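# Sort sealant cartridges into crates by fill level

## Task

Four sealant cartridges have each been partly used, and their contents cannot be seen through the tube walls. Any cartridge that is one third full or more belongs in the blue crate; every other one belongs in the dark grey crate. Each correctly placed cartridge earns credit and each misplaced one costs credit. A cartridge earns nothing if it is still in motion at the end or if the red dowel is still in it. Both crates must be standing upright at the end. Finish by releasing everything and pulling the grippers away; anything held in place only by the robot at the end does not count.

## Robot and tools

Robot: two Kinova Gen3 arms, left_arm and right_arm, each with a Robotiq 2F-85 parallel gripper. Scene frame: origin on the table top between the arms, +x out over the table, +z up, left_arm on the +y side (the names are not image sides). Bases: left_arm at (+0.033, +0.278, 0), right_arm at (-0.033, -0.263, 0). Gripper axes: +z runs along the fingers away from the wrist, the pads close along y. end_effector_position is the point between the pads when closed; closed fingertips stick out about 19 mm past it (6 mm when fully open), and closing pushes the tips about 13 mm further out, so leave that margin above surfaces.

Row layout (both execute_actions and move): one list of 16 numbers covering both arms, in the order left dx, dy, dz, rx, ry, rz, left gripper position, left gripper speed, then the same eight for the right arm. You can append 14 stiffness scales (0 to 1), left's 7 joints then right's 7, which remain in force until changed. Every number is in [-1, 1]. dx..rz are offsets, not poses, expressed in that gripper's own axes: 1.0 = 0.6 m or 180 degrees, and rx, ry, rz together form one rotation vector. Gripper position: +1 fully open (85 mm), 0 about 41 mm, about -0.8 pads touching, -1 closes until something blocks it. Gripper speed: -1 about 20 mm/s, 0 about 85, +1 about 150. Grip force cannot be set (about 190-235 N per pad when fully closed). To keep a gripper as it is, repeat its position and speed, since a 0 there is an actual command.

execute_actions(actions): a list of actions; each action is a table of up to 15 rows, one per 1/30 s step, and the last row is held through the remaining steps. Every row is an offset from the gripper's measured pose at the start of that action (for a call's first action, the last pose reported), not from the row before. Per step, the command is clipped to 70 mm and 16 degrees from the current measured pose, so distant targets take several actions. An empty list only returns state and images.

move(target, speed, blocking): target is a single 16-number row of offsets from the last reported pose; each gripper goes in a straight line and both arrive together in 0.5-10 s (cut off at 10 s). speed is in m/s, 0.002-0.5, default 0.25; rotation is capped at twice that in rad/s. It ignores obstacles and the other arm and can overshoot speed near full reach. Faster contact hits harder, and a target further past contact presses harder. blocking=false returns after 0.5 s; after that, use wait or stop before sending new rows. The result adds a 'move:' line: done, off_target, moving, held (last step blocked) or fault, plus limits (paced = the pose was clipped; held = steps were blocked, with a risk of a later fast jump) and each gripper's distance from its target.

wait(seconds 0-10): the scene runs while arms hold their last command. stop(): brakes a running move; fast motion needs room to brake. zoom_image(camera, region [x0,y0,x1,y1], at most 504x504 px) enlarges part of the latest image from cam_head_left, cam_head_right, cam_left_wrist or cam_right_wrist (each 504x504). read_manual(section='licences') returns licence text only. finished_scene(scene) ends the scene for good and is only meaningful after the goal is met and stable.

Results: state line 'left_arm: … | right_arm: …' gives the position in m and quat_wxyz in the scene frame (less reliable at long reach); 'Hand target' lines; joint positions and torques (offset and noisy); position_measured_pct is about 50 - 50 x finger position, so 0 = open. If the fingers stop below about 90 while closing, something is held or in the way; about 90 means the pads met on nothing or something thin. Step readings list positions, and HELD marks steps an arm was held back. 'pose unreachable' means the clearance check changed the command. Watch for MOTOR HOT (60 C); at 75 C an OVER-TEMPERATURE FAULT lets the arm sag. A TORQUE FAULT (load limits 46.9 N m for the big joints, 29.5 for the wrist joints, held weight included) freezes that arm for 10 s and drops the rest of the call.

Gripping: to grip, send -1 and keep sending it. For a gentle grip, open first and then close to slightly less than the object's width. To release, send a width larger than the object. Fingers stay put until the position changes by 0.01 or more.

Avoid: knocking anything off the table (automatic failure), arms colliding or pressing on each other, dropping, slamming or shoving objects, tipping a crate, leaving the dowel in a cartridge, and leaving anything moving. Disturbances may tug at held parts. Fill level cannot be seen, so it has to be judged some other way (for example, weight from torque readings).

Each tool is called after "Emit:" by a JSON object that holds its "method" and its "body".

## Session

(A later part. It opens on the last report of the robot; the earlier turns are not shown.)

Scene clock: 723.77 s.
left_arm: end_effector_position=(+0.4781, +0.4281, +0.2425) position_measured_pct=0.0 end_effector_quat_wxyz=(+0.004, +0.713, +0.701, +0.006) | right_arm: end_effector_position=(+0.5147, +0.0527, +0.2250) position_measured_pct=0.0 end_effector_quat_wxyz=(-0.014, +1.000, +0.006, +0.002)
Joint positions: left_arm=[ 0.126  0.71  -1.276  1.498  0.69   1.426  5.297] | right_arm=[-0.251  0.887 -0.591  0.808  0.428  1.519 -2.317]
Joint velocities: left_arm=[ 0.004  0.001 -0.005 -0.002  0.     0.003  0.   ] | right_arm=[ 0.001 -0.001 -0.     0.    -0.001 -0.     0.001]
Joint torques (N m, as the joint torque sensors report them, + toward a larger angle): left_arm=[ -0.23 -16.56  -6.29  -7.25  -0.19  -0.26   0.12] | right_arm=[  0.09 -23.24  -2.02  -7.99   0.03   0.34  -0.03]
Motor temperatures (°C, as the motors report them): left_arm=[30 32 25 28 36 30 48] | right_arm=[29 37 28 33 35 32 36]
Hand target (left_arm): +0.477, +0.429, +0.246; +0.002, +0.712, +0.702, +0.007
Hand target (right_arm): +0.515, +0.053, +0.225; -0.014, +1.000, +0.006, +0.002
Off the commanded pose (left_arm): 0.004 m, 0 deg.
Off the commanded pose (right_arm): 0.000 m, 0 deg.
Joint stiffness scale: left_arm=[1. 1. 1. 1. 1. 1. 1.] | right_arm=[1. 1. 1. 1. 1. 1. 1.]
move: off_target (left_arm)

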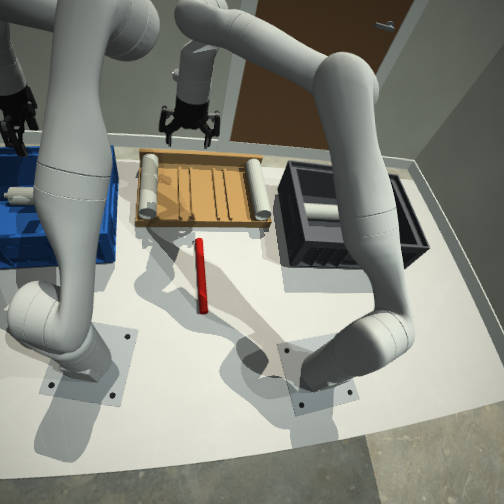

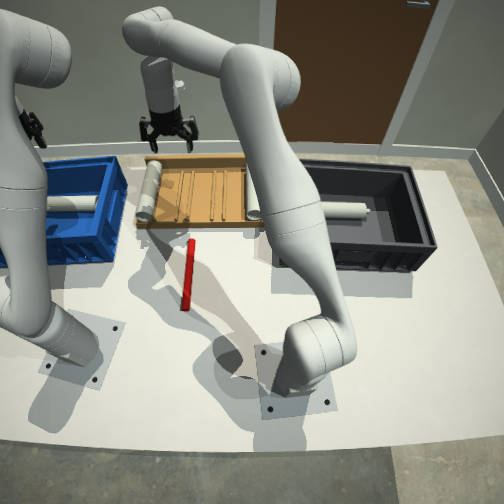

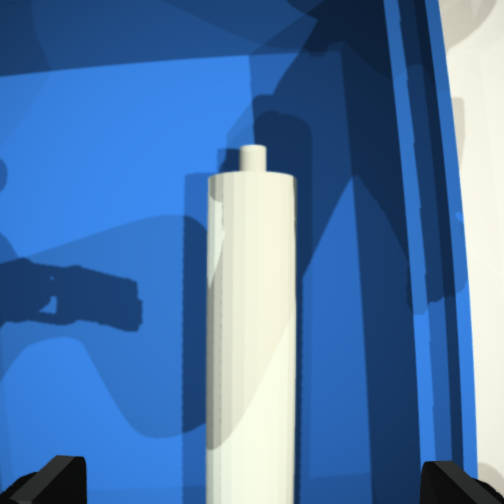

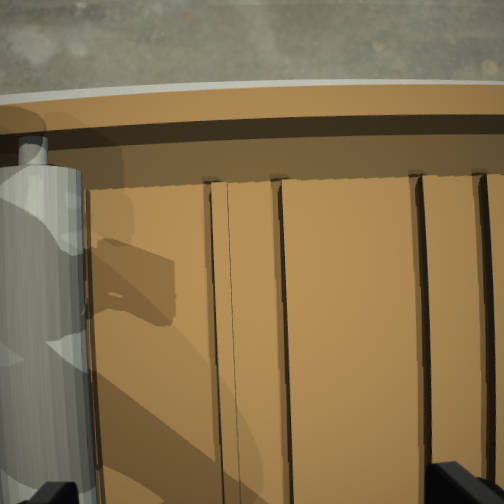

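Emit:
{"method": "move", "body": {"target": [0, 0, 0, 0, 0, 0, 1, 0, 0.005, -0.184, 0.11, 0, 0, 0, 0.5, 0], "speed": 0.18}}

Scene clock: 741.43 s.
left_arm: end_effector_position=(+0.4781, +0.4280, +0.2425) position_measured_pct=0.0 end_effector_quat_wxyz=(+0.004, +0.713, +0.701, +0.006) | right_arm: end_effector_position=(+0.5155, +0.1673, +0.1643) position_measured_pct=25.0 end_effector_quat_wxyz=(-0.020, +1.000, +0.004, +0.001)
Joint positions: left_arm=[ 0.127  0.71  -1.276  1.498  0.69   1.426  5.297] | right_arm=[-0.484  1.121 -0.55   0.466  0.465  1.583 -2.378]
Joint velocities: left_arm=[ 0.    -0.    -0.001  0.     0.    -0.     0.   ] | right_arm=[-0.003  0.005  0.002 -0.004 -0.     0.001  0.001]
Joint torques (N m, as the joint torque sensors report them, + toward a larger angle): left_arm=[ -0.23 -16.76  -6.44  -7.05  -0.13  -0.06   0.34] | right_arm=[  0.72 -26.69  -1.73  -8.27   0.33   0.15   0.31]
Motor temperatures (°C, as the motors report them): left_arm=[30 32 25 28 36 30 48] | right_arm=[29 37 28 33 35 32 36]
Hand target (left_arm): +0.478, +0.428, +0.242; +0.004, +0.713, +0.701, +0.006
Hand target (right_arm): +0.516, +0.165, +0.162; -0.015, +1.000, +0.007, +0.002
Off the commanded pose (left_arm): 0.000 m, 0 deg.
Off the commanded pose (right_arm): 0.003 m, 1 deg.
Joint stiffness scale: left_arm=[1. 1. 1. 1. 1. 1. 1.] | right_arm=[1. 1. 1. 1. 1. 1. 1.]
move: done

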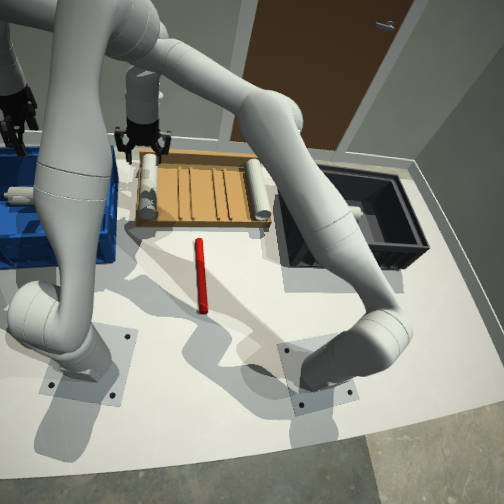

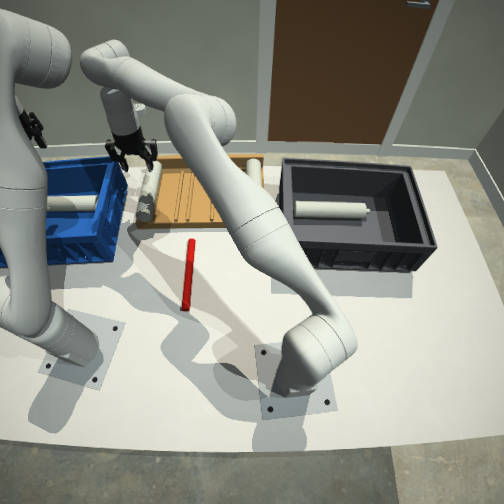

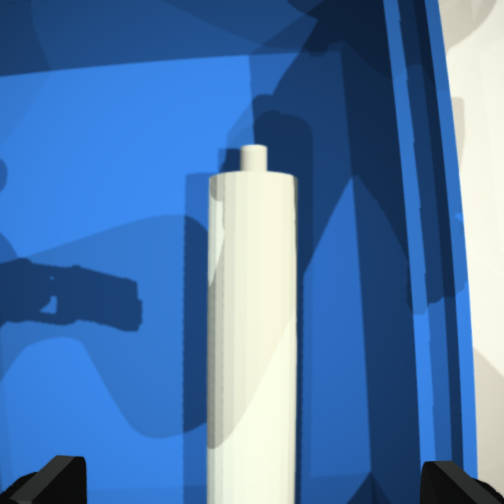

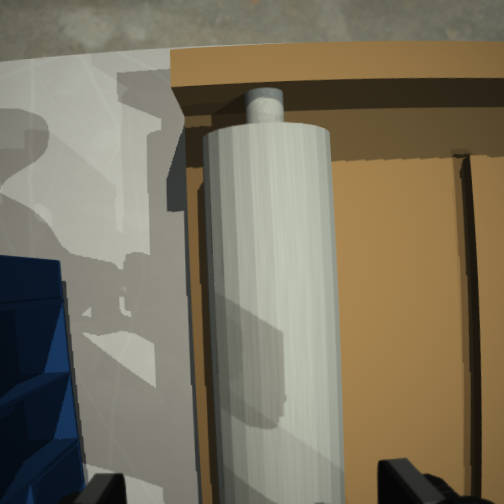

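Emit:
{"method": "move", "body": {"target": [0, 0, 0, 0, 0, 0, 1, 0, 0, 0.017, 0.167, 0, 0, 0, 0.7, 0], "speed": 0.12}}

Emit:
{"method": "move", "body": {"target": [0, 0, 0, 0, 0, 0, 1, 0, 0, 0, 0, 0, 0, 0, -1, 0], "speed": 0.2}}

Emit:
{"method": "move", "body": {"target": [0, 0, 0, 0, 0, 0, 1, 0, 0, 0, -0.28, 0, 0, 0, -1, 0], "speed": 0.2}}

Scene clock: 752.40 s.
left_arm: end_effector_position=(+0.4781, +0.4280, +0.2425) position_measured_pct=0.0 end_effector_quat_wxyz=(+0.004, +0.713, +0.701, +0.006) | right_arm: end_effector_position=(+0.5132, +0.1643, +0.0672) position_measured_pct=15.1 end_effector_quat_wxyz=(-0.023, +1.000, +0.008, -0.000)
Joint positions: left_arm=[ 0.127  0.71  -1.276  1.498  0.69   1.426  5.297] | right_arm=[-0.44   1.172 -0.532  0.688  0.467  1.331 -2.417]
Joint velocities: left_arm=[-0.001  0.002  0.     0.    -0.    -0.    -0.   ] | right_arm=[ 0.     0.     0.003  0.002  0.    -0.003 -0.001]
Joint torques (N m, as the joint torque sensors report them, + toward a larger angle): left_arm=[ -0.21 -16.82  -6.49  -6.84  -0.19   0.07   0.14] | right_arm=[  0.82 -26.44  -2.77  -8.    -0.05   0.05   0.29]
Motor temperatures (°C, as the motors report them): left_arm=[30 32 25 28 36 30 48] | right_arm=[29 37 28 33 35 32 36]
Hand target (left_arm): +0.478, +0.428, +0.243; +0.004, +0.713, +0.701, +0.006
Hand target (right_arm): +0.516, +0.161, +0.064; -0.020, +1.000, +0.004, +0.001
Off the commanded pose (left_arm): 0.000 m, 0 deg.
Off the commanded pose (right_arm): 0.005 m, 1 deg.
Joint stiffness scale: left_arm=[1. 1. 1. 1. 1. 1. 1.] | right_arm=[1. 1. 1. 1. 1. 1. 1.]
move: off_target (right_arm)

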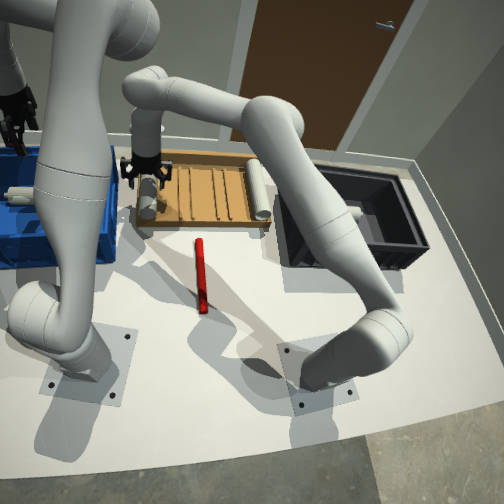

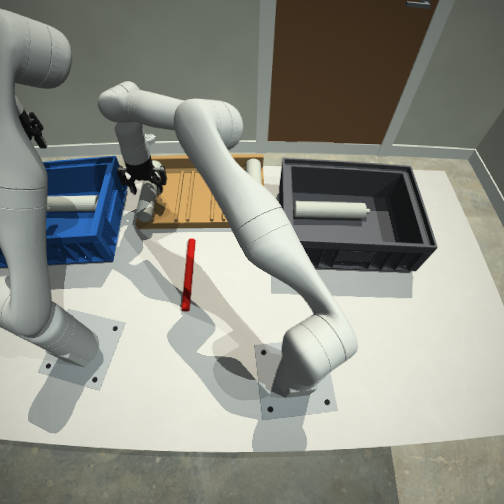

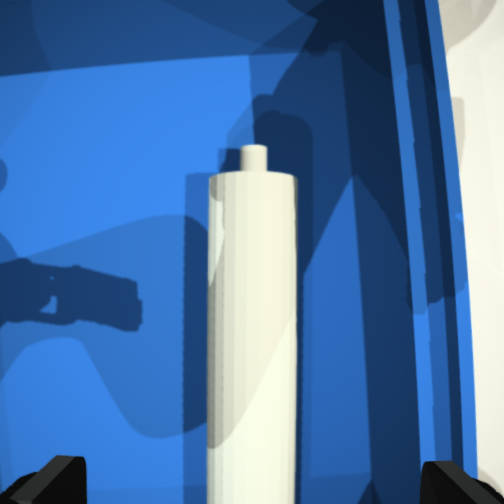

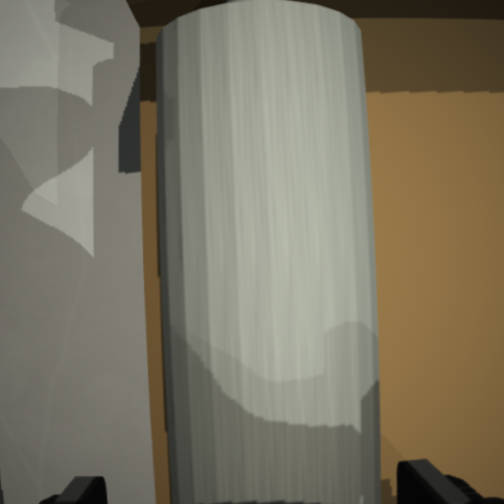

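Scene clock: 753.07 s.
left_arm: end_effector_position=(+0.4781, +0.4280, +0.2425) position_measured_pct=0.0 end_effector_quat_wxyz=(+0.004, +0.713, +0.701, +0.006) | right_arm: end_effector_position=(+0.5133, +0.1642, +0.0680) position_measured_pct=46.4 end_effector_quat_wxyz=(-0.023, +1.000, +0.008, +0.000)
Joint positions: left_arm=[ 0.127  0.71  -1.276  1.498  0.69   1.426  5.297] | right_arm=[-0.439  1.171 -0.532  0.688  0.467  1.332 -2.417]
Joint velocities: left_arm=[ 0.001  0.001  0.     0.     0.    -0.     0.   ] | right_arm=[-0.     0.    -0.     0.001 -0.     0.     0.002]
Joint torques (N m, as the joint torque sensors report them, + toward a larger angle): left_arm=[ -0.01 -16.74  -6.42  -7.13  -0.15  -0.01   0.01] | right_arm=[ -0.71 -23.27  -2.53  -7.41  -0.1   -1.33   0.38]
Motor temperatures (°C, as the motors report them): left_arm=[30 32 25 28 36 30 48] | right_arm=[29 37 28 33 35 32 36]
Hand target (left_arm): +0.478, +0.428, +0.243; +0.004, +0.713, +0.701, +0.006
Hand target (right_arm): +0.513, +0.164, +0.067; -0.023, +1.000, +0.008, -0.000
Off the commanded pose (left_arm): 0.000 m, 0 deg.
Off the commanded pose (right_arm): 0.001 m, 0 deg.
Joint stiffness scale: left_arm=[1. 1. 1. 1. 1. 1. 1.] | right_arm=[1. 1. 1. 1. 1. 1. 1.]
move: done

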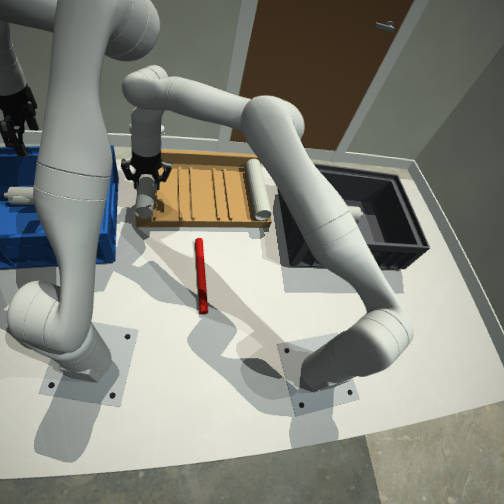

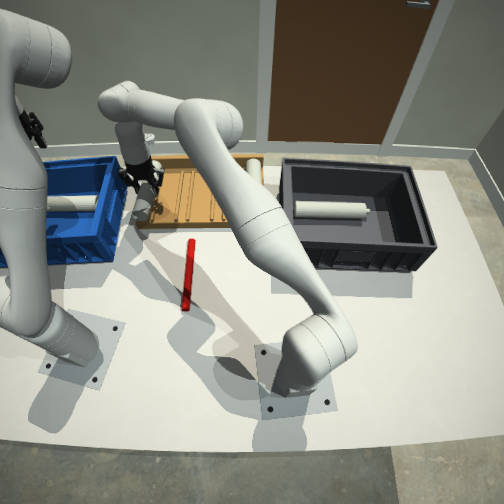

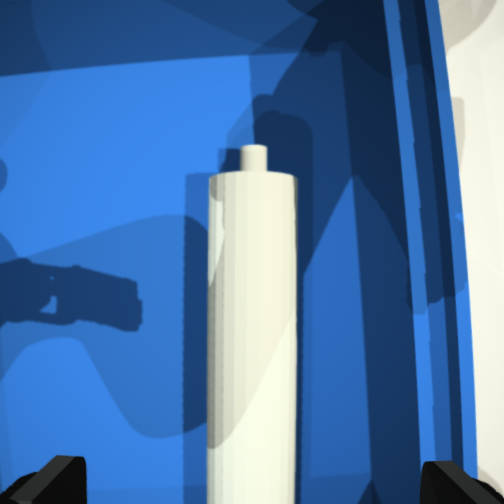

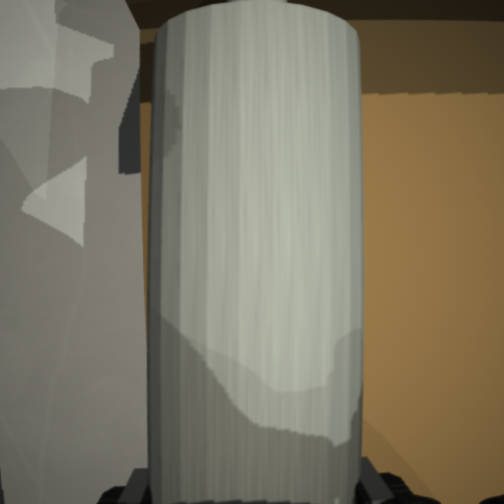

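Scene clock: 754.57 s.
left_arm: end_effector_position=(+0.4781, +0.4280, +0.2425) position_measured_pct=0.0 end_effector_quat_wxyz=(+0.004, +0.713, +0.701, +0.006) | right_arm: end_effector_position=(+0.5134, +0.1584, +0.2381) position_measured_pct=46.4 end_effector_quat_wxyz=(-0.028, +1.000, +0.006, +0.000)
Joint positions: left_arm=[ 0.127  0.71  -1.276  1.498  0.69   1.426  5.297] | right_arm=[-0.517  1.1   -0.548  0.25   0.457  1.787 -2.313]
Joint velocities: left_arm=[ 0.    -0.    -0.001  0.    -0.    -0.001 -0.   ] | right_arm=[-0.006  0.008  0.001 -0.011  0.     0.005  0.002]
Joint torques (N m, as the joint torque sensors report them, + toward a larger angle): left_arm=[ -0.22 -16.65  -6.37  -7.23  -0.14  -0.33   0.14] | right_arm=[  0.01 -26.73  -1.43  -8.07  -0.21  -0.05  -0.02]
Motor temperatures (°C, as the motors report them): left_arm=[30 32 25 28 36 30 48] | right_arm=[29 37 28 33 35 32 36]
Hand target (left_arm): +0.478, +0.428, +0.243; +0.004, +0.713, +0.701, +0.006
Hand target (right_arm): +0.514, +0.157, +0.236; -0.023, +1.000, +0.008, +0.000
Off the commanded pose (left_arm): 0.000 m, 0 deg.
Off the commanded pose (right_arm): 0.003 m, 1 deg.
Joint stiffness scale: left_arm=[1. 1. 1. 1. 1. 1. 1.] | right_arm=[1. 1. 1. 1. 1. 1. 1.]
move: done

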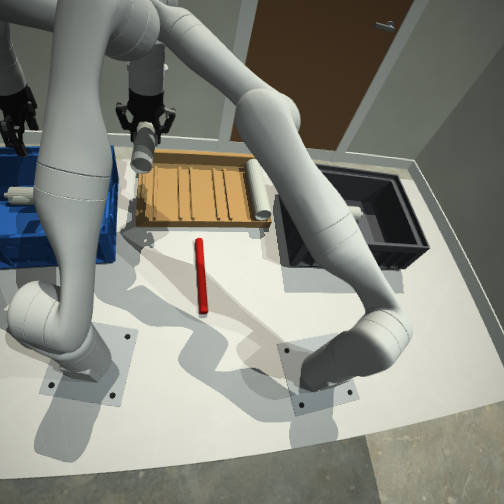

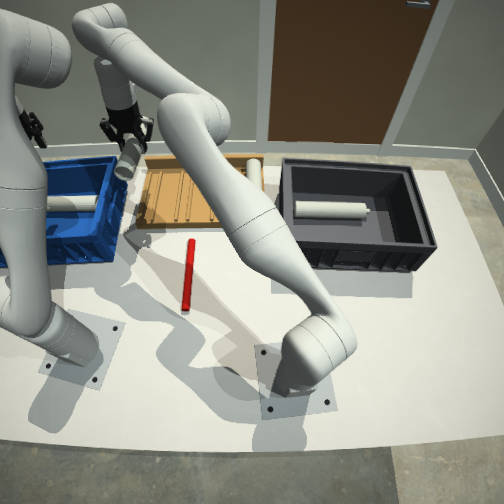

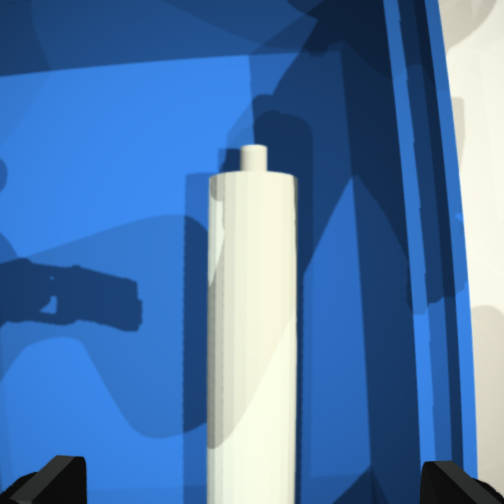

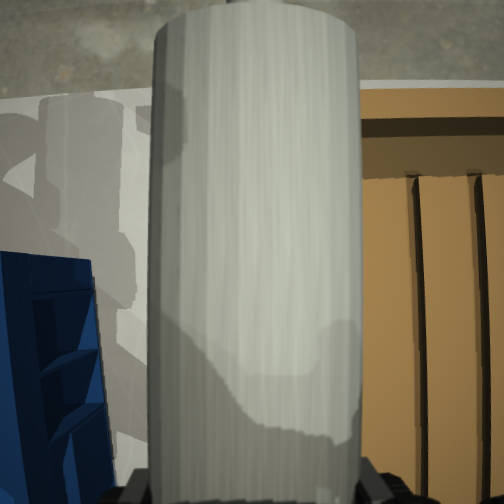

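Emit:
{"method": "move", "body": {"target": [-0.995, 0.057, 0.067, 0, 0, 0.5, 1, 0, -0.23, 0.947, -0.053, 0, 0, 0.5, -1, 0], "speed": 0.3}}

Scene clock: 773.97 s.
left_arm: end_effector_position=(+0.5022, -0.1677, +0.2016) position_measured_pct=0.0 end_effector_quat_wxyz=(-0.002, +1.000, -0.011, +0.009) | right_arm: end_effector_position=(+0.3835, -0.4143, +0.2395) position_measured_pct=46.4 end_effector_quat_wxyz=(-0.017, +0.713, -0.701, -0.014)
Joint positions: left_arm=[ 0.777  0.989 -0.824  0.751  0.648  1.571  5.147] | right_arm=[ 0.561  0.392 -0.207  1.587  0.038  1.179 -2.866]
Joint velocities: left_arm=[-0.003  0.002  0.001 -0.003 -0.     0.002  0.   ] | right_arm=[ 0.005 -0.001  0.    -0.001  0.     0.    -0.   ]
Joint torques (N m, as the joint torque sensors report them, + toward a larger angle): left_arm=[ -0.16 -26.01  -3.96  -7.44  -0.29   0.02   0.2 ] | right_arm=[  0.   -16.29  -0.29  -8.53   0.07   0.21   0.28]
Motor temperatures (°C, as the motors report them): left_arm=[30 32 25 28 36 30 48] | right_arm=[29 38 28 33 35 32 36]
Hand target (left_arm): +0.501, -0.169, +0.200; -0.002, +1.000, -0.009, +0.005
Hand target (right_arm): +0.383, -0.414, +0.239; -0.019, +0.711, -0.703, -0.018
Off the commanded pose (left_arm): 0.002 m, 0 deg.
Off the commanded pose (right_arm): 0.003 m, 1 deg.
Joint stiffness scale: left_arm=[1. 1. 1. 1. 1. 1. 1.] | right_arm=[1. 1. 1. 1. 1. 1. 1.]
move: done

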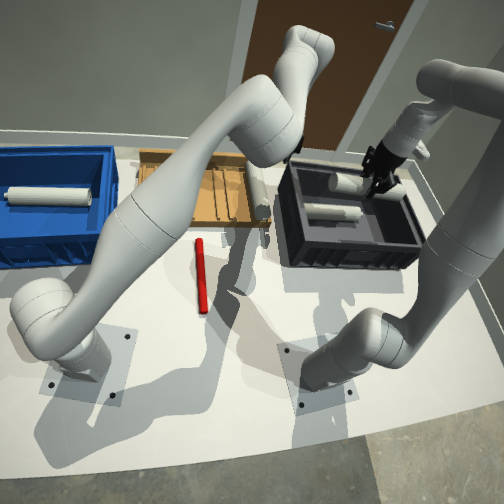

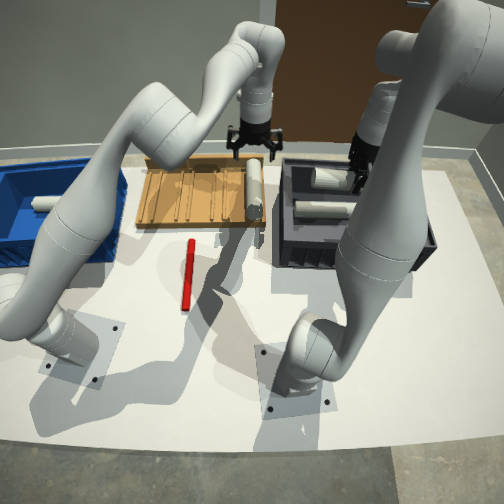

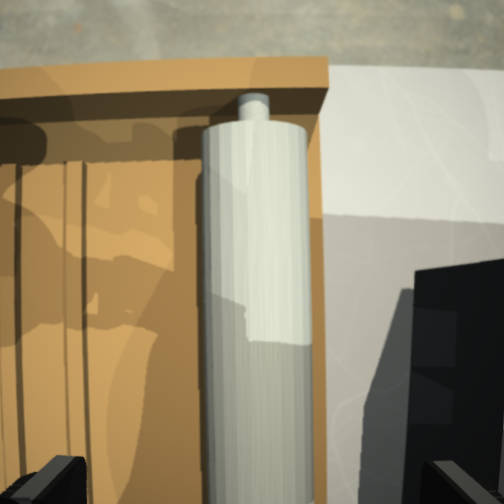

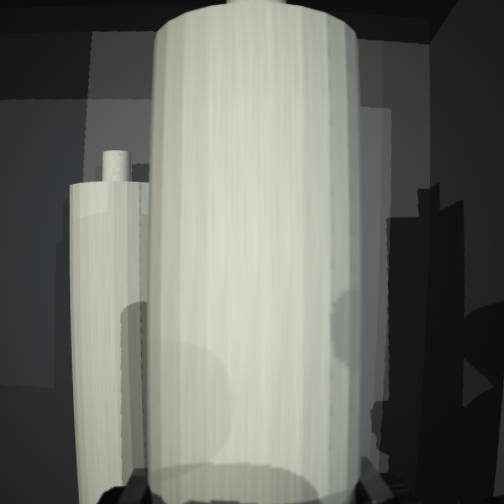

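Emit:
{"method": "move", "body": {"target": [0.015, 0.005, 0.229, 0, 0, 0, 0.6, 0.5, 0, 0.013, 0.296, 0, 0, 0, -1, 0], "speed": 0.15}}

Emit:
{"method": "move", "body": {"target": [0, 0, 0, 0, 0, 0, -1, 0, 0, 0, 0, 0, 0, 0, 0.45, 0], "speed": 0.2}}

Emit:
{"method": "move", "body": {"target": [0, 0, -0.3, 0, 0, 0, -1, 0, 0, 0, -0.3, 0, 0, 0, 0.45, 0], "speed": 0.2}}

Scene clock: 786.87 s.
left_arm: end_effector_position=(+0.5147, -0.1692, +0.0682) position_measured_pct=19.8 end_effector_quat_wxyz=(-0.005, +1.000, -0.010, +0.012) | right_arm: end_effector_position=(+0.3771, -0.4054, +0.0642) position_measured_pct=46.4 end_effector_quat_wxyz=(-0.019, +0.712, -0.701, -0.015)
Joint positions: left_arm=[ 0.785  1.126 -0.759  0.905  0.678  1.301  5.093] | right_arm=[ 0.526  0.632 -0.178  1.861  0.093  0.666 -2.911]
Joint velocities: left_arm=[-0.001  0.001  0.002  0.    -0.    -0.     0.   ] | right_arm=[-0.006  0.004  0.004 -0.     0.    -0.002  0.001]
Joint torques (N m, as the joint torque sensors report them, + toward a larger angle): left_arm=[ -0.05 -26.65  -4.96  -6.83  -0.12  -0.05   0.07] | right_arm=[  0.63 -17.28  -0.51  -6.     0.04  -0.01   0.22]
Motor temperatures (°C, as the motors report them): left_arm=[30 32 25 28 36 30 48] | right_arm=[29 37 28 33 35 32 36]
Hand target (left_arm): +0.514, -0.170, +0.064; -0.003, +1.000, -0.011, +0.009
Hand target (right_arm): +0.376, -0.407, +0.062; -0.017, +0.713, -0.701, -0.014
Off the commanded pose (left_arm): 0.004 m, 0 deg.
Off the commanded pose (right_arm): 0.003 m, 0 deg.
Joint stiffness scale: left_arm=[1. 1. 1. 1. 1. 1. 1.] | right_arm=[1. 1. 1. 1. 1. 1. 1.]
move: off_target (left_arm)

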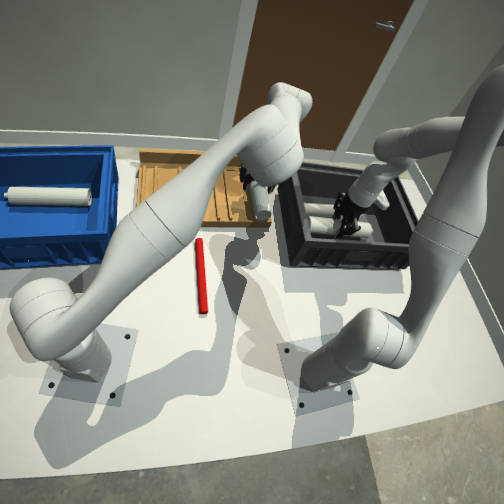

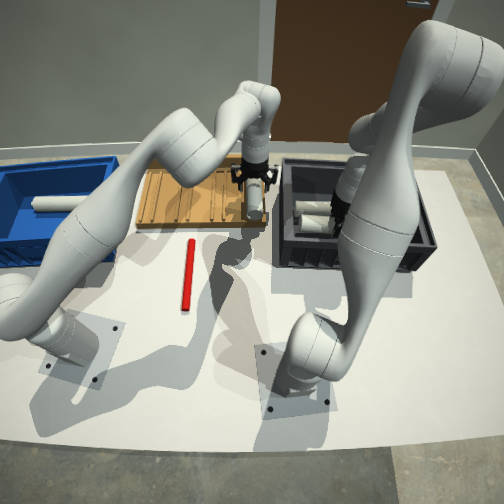

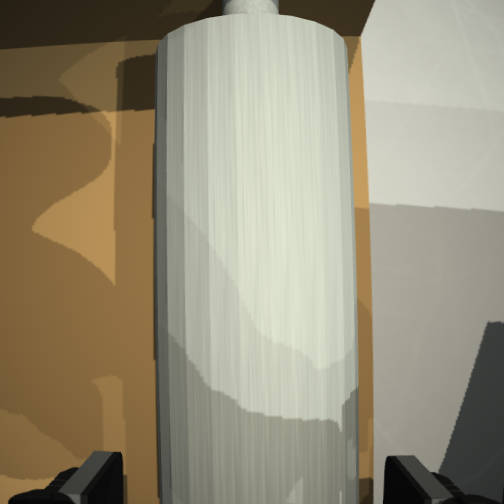

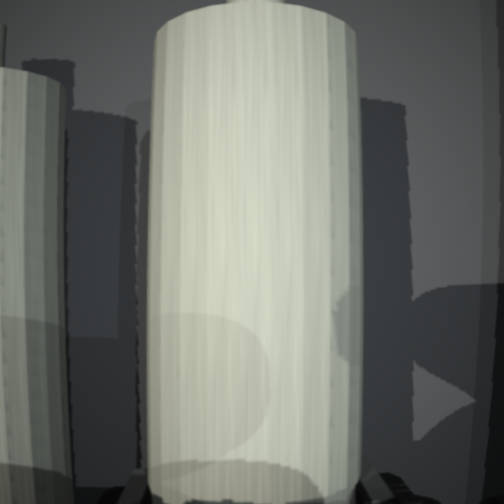

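Scene clock: 787.50 s.
left_arm: end_effector_position=(+0.5147, -0.1696, +0.0690) position_measured_pct=47.2 end_effector_quat_wxyz=(-0.004, +1.000, -0.010, +0.012) | right_arm: end_effector_position=(+0.3771, -0.4054, +0.0642) position_measured_pct=27.4 end_effector_quat_wxyz=(-0.019, +0.712, -0.701, -0.015)
Joint positions: left_arm=[ 0.785  1.125 -0.759  0.905  0.678  1.301  5.093] | right_arm=[ 0.526  0.632 -0.178  1.861  0.093  0.666 -2.911]
Joint velocities: left_arm=[ 0.     0.001  0.    -0.    -0.     0.001 -0.   ] | right_arm=[-0.    -0.     0.001  0.001  0.    -0.001 -0.   ]
Joint torques (N m, as the joint torque sensors report them, + toward a larger angle): left_arm=[ -2.13 -22.74  -5.63  -5.86  -0.92  -1.28  -0.13] | right_arm=[  0.51 -17.03  -0.55  -5.63  -0.15   0.16   0.34]
Motor temperatures (°C, as the motors report them): left_arm=[30 32 25 28 36 30 48] | right_arm=[29 37 28 33 35 32 36]
Hand target (left_arm): +0.515, -0.169, +0.068; -0.005, +1.000, -0.010, +0.012
Hand target (right_arm): +0.377, -0.405, +0.064; -0.019, +0.712, -0.701, -0.015
Off the commanded pose (left_arm): 0.001 m, 0 deg.
Off the commanded pose (right_arm): 0.000 m, 0 deg.
Joint stiffness scale: left_arm=[1. 1. 1. 1. 1. 1. 1.] | right_arm=[1. 1. 1. 1. 1. 1. 1.]
move: done

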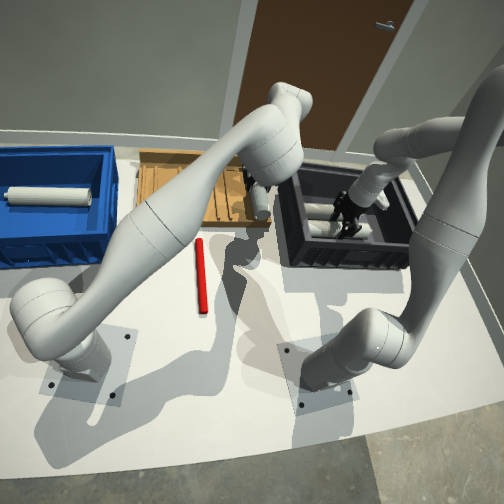

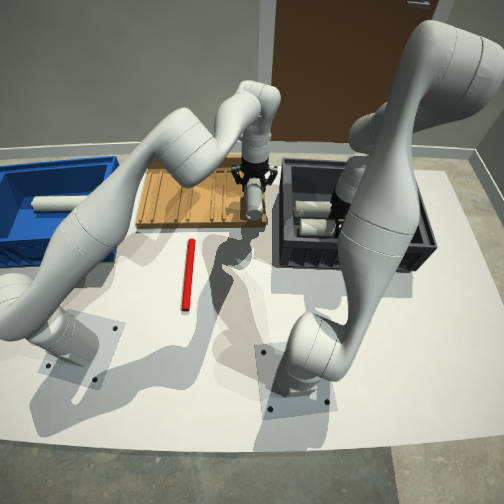

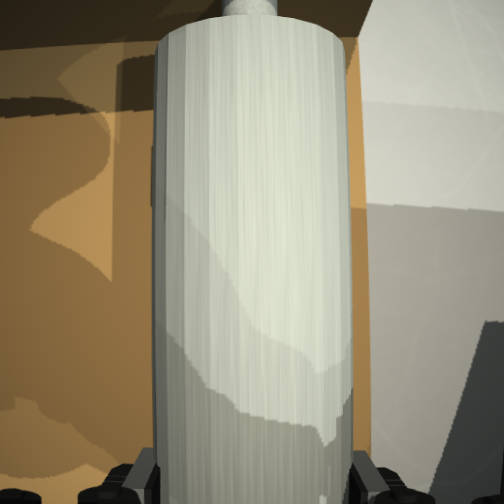

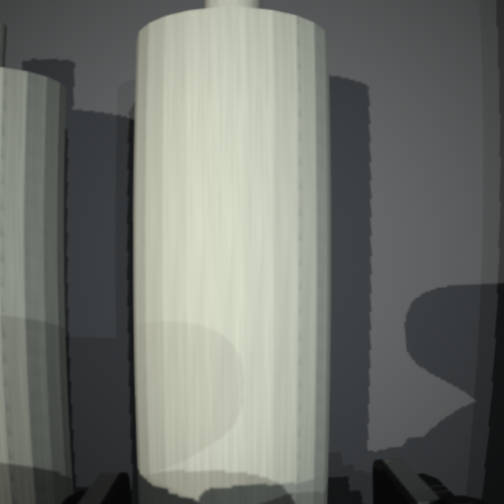

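Scene clock: 788.97 s.
left_arm: end_effector_position=(+0.5086, -0.1740, +0.2475) position_measured_pct=47.2 end_effector_quat_wxyz=(-0.002, +1.000, -0.015, +0.011) | right_arm: end_effector_position=(+0.3760, -0.4161, +0.2417) position_measured_pct=27.4 end_effector_quat_wxyz=(-0.016, +0.712, -0.702, -0.014)
Joint positions: left_arm=[ 0.714  0.992 -0.805  0.549  0.643  1.718  5.208] | right_arm=[ 0.563  0.375 -0.197  1.605  0.033  1.178 -2.856]
Joint velocities: left_arm=[-0.005 -0.    -0.001 -0.003  0.     0.001  0.001] | right_arm=[ 0.    -0.001  0.     0.001  0.001 -0.    -0.   ]
Joint torques (N m, as the joint torque sensors report them, + toward a larger angle): left_arm=[ -0.17 -28.55  -3.56  -8.19  -0.33  -0.19   0.15] | right_arm=[  0.03 -14.47  -0.43  -8.46   0.26   0.18  -0.06]
Motor temperatures (°C, as the motors report them): left_arm=[30 32 25 28 36 30 48] | right_arm=[29 37 28 33 35 32 36]
Hand target (left_arm): +0.510, -0.171, +0.249; -0.004, +1.000, -0.011, +0.012
Hand target (right_arm): +0.376, -0.414, +0.244; -0.019, +0.712, -0.701, -0.015
Off the commanded pose (left_arm): 0.004 m, 1 deg.
Off the commanded pose (right_arm): 0.003 m, 0 deg.
Joint stiffness scale: left_arm=[1. 1. 1. 1. 1. 1. 1.] | right_arm=[1. 1. 1. 1. 1. 1. 1.]
move: off_target (left_arm)

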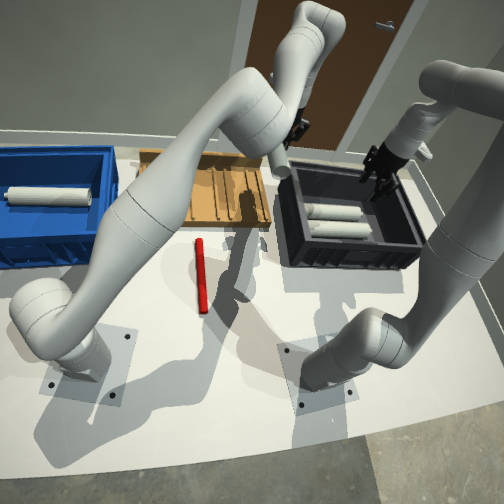

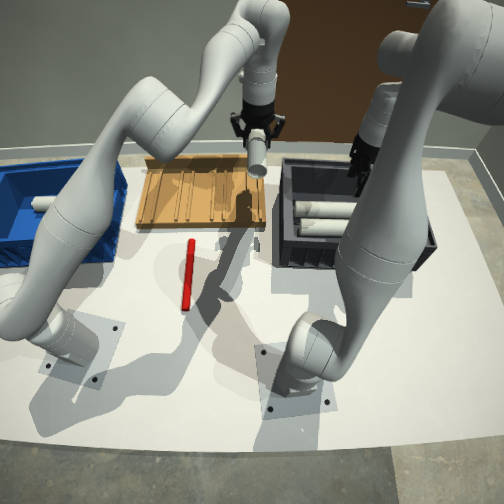

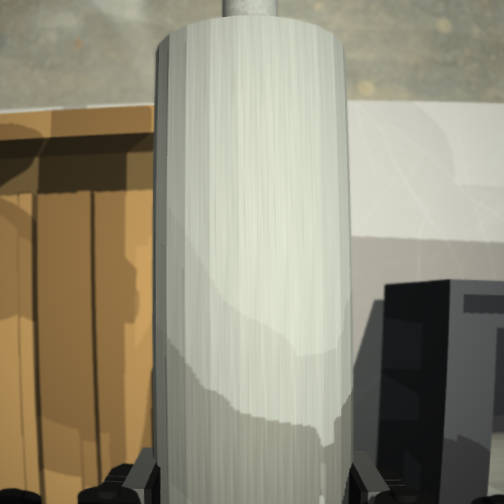

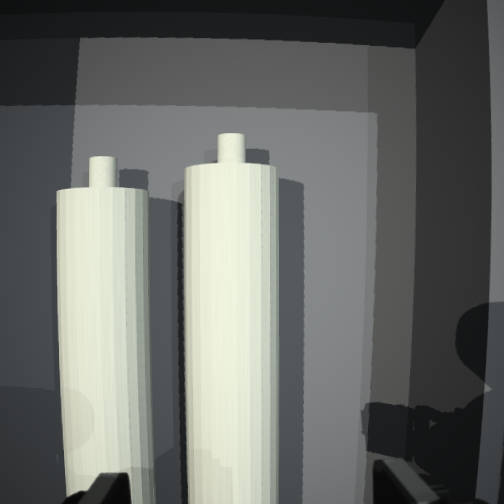

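Emit:
{"method": "move", "body": {"target": [-0.22, -0.995, 0, 0, 0, -0.509, -1, 0, 0, 0, 0, 0, 0, 0, 1, 0], "speed": 0.3}}

Scene clock: 797.77 s.
left_arm: end_effector_position=(+0.3932, +0.4274, +0.2483) position_measured_pct=47.2 end_effector_quat_wxyz=(+0.006, +0.706, +0.708, +0.011) | right_arm: end_effector_position=(+0.3760, -0.4161, +0.2417) position_measured_pct=0.0 end_effector_quat_wxyz=(-0.016, +0.712, -0.702, -0.014)
Joint positions: left_arm=[ 0.268  0.562 -1.41   1.753  0.59   1.313  5.219] | right_arm=[ 0.564  0.375 -0.197  1.605  0.033  1.178 -2.856]
Joint velocities: left_arm=[-0.014 -0.001  0.01  -0.001 -0.    -0.001 -0.001] | right_arm=[-0.    -0.    -0.    -0.001  0.     0.001  0.   ]
Joint torques (N m, as the joint torque sensors report them, + toward a larger angle): left_arm=[ -0.07 -13.    -5.99  -8.45  -0.1   -0.23   0.15] | right_arm=[  0.42 -15.25  -0.42  -8.23   0.58   0.3    0.16]
Motor temperatures (°C, as the motors report them): left_arm=[30 33 25 28 36 30 48] | right_arm=[29 37 28 33 35 32 36]
Hand target (left_arm): +0.395, +0.426, +0.248; +0.008, +0.707, +0.707, +0.010
Hand target (right_arm): +0.376, -0.416, +0.242; -0.016, +0.712, -0.702, -0.014
Off the commanded pose (left_arm): 0.002 m, 0 deg.
Off the commanded pose (right_arm): 0.000 m, 0 deg.
Joint stiffness scale: left_arm=[1. 1. 1. 1. 1. 1. 1.] | right_arm=[1. 1. 1. 1. 1. 1. 1.]
move: done

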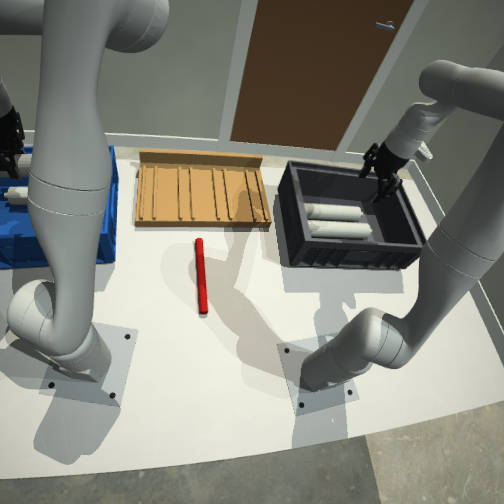

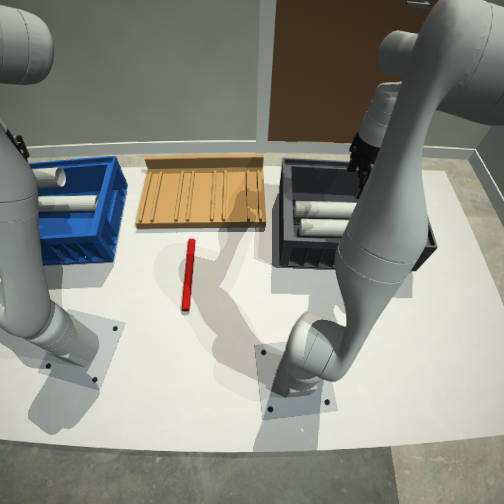

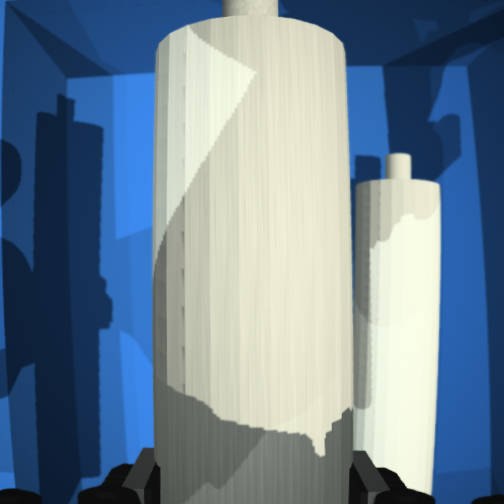

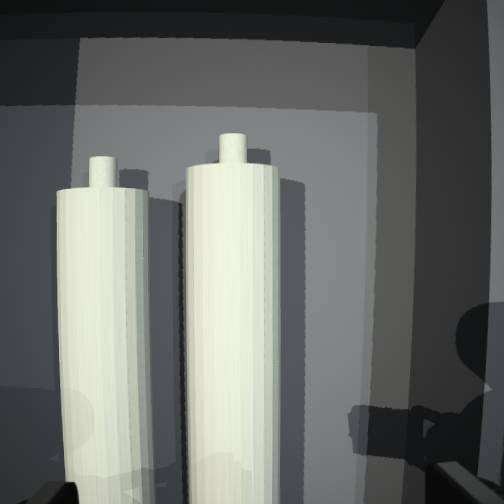

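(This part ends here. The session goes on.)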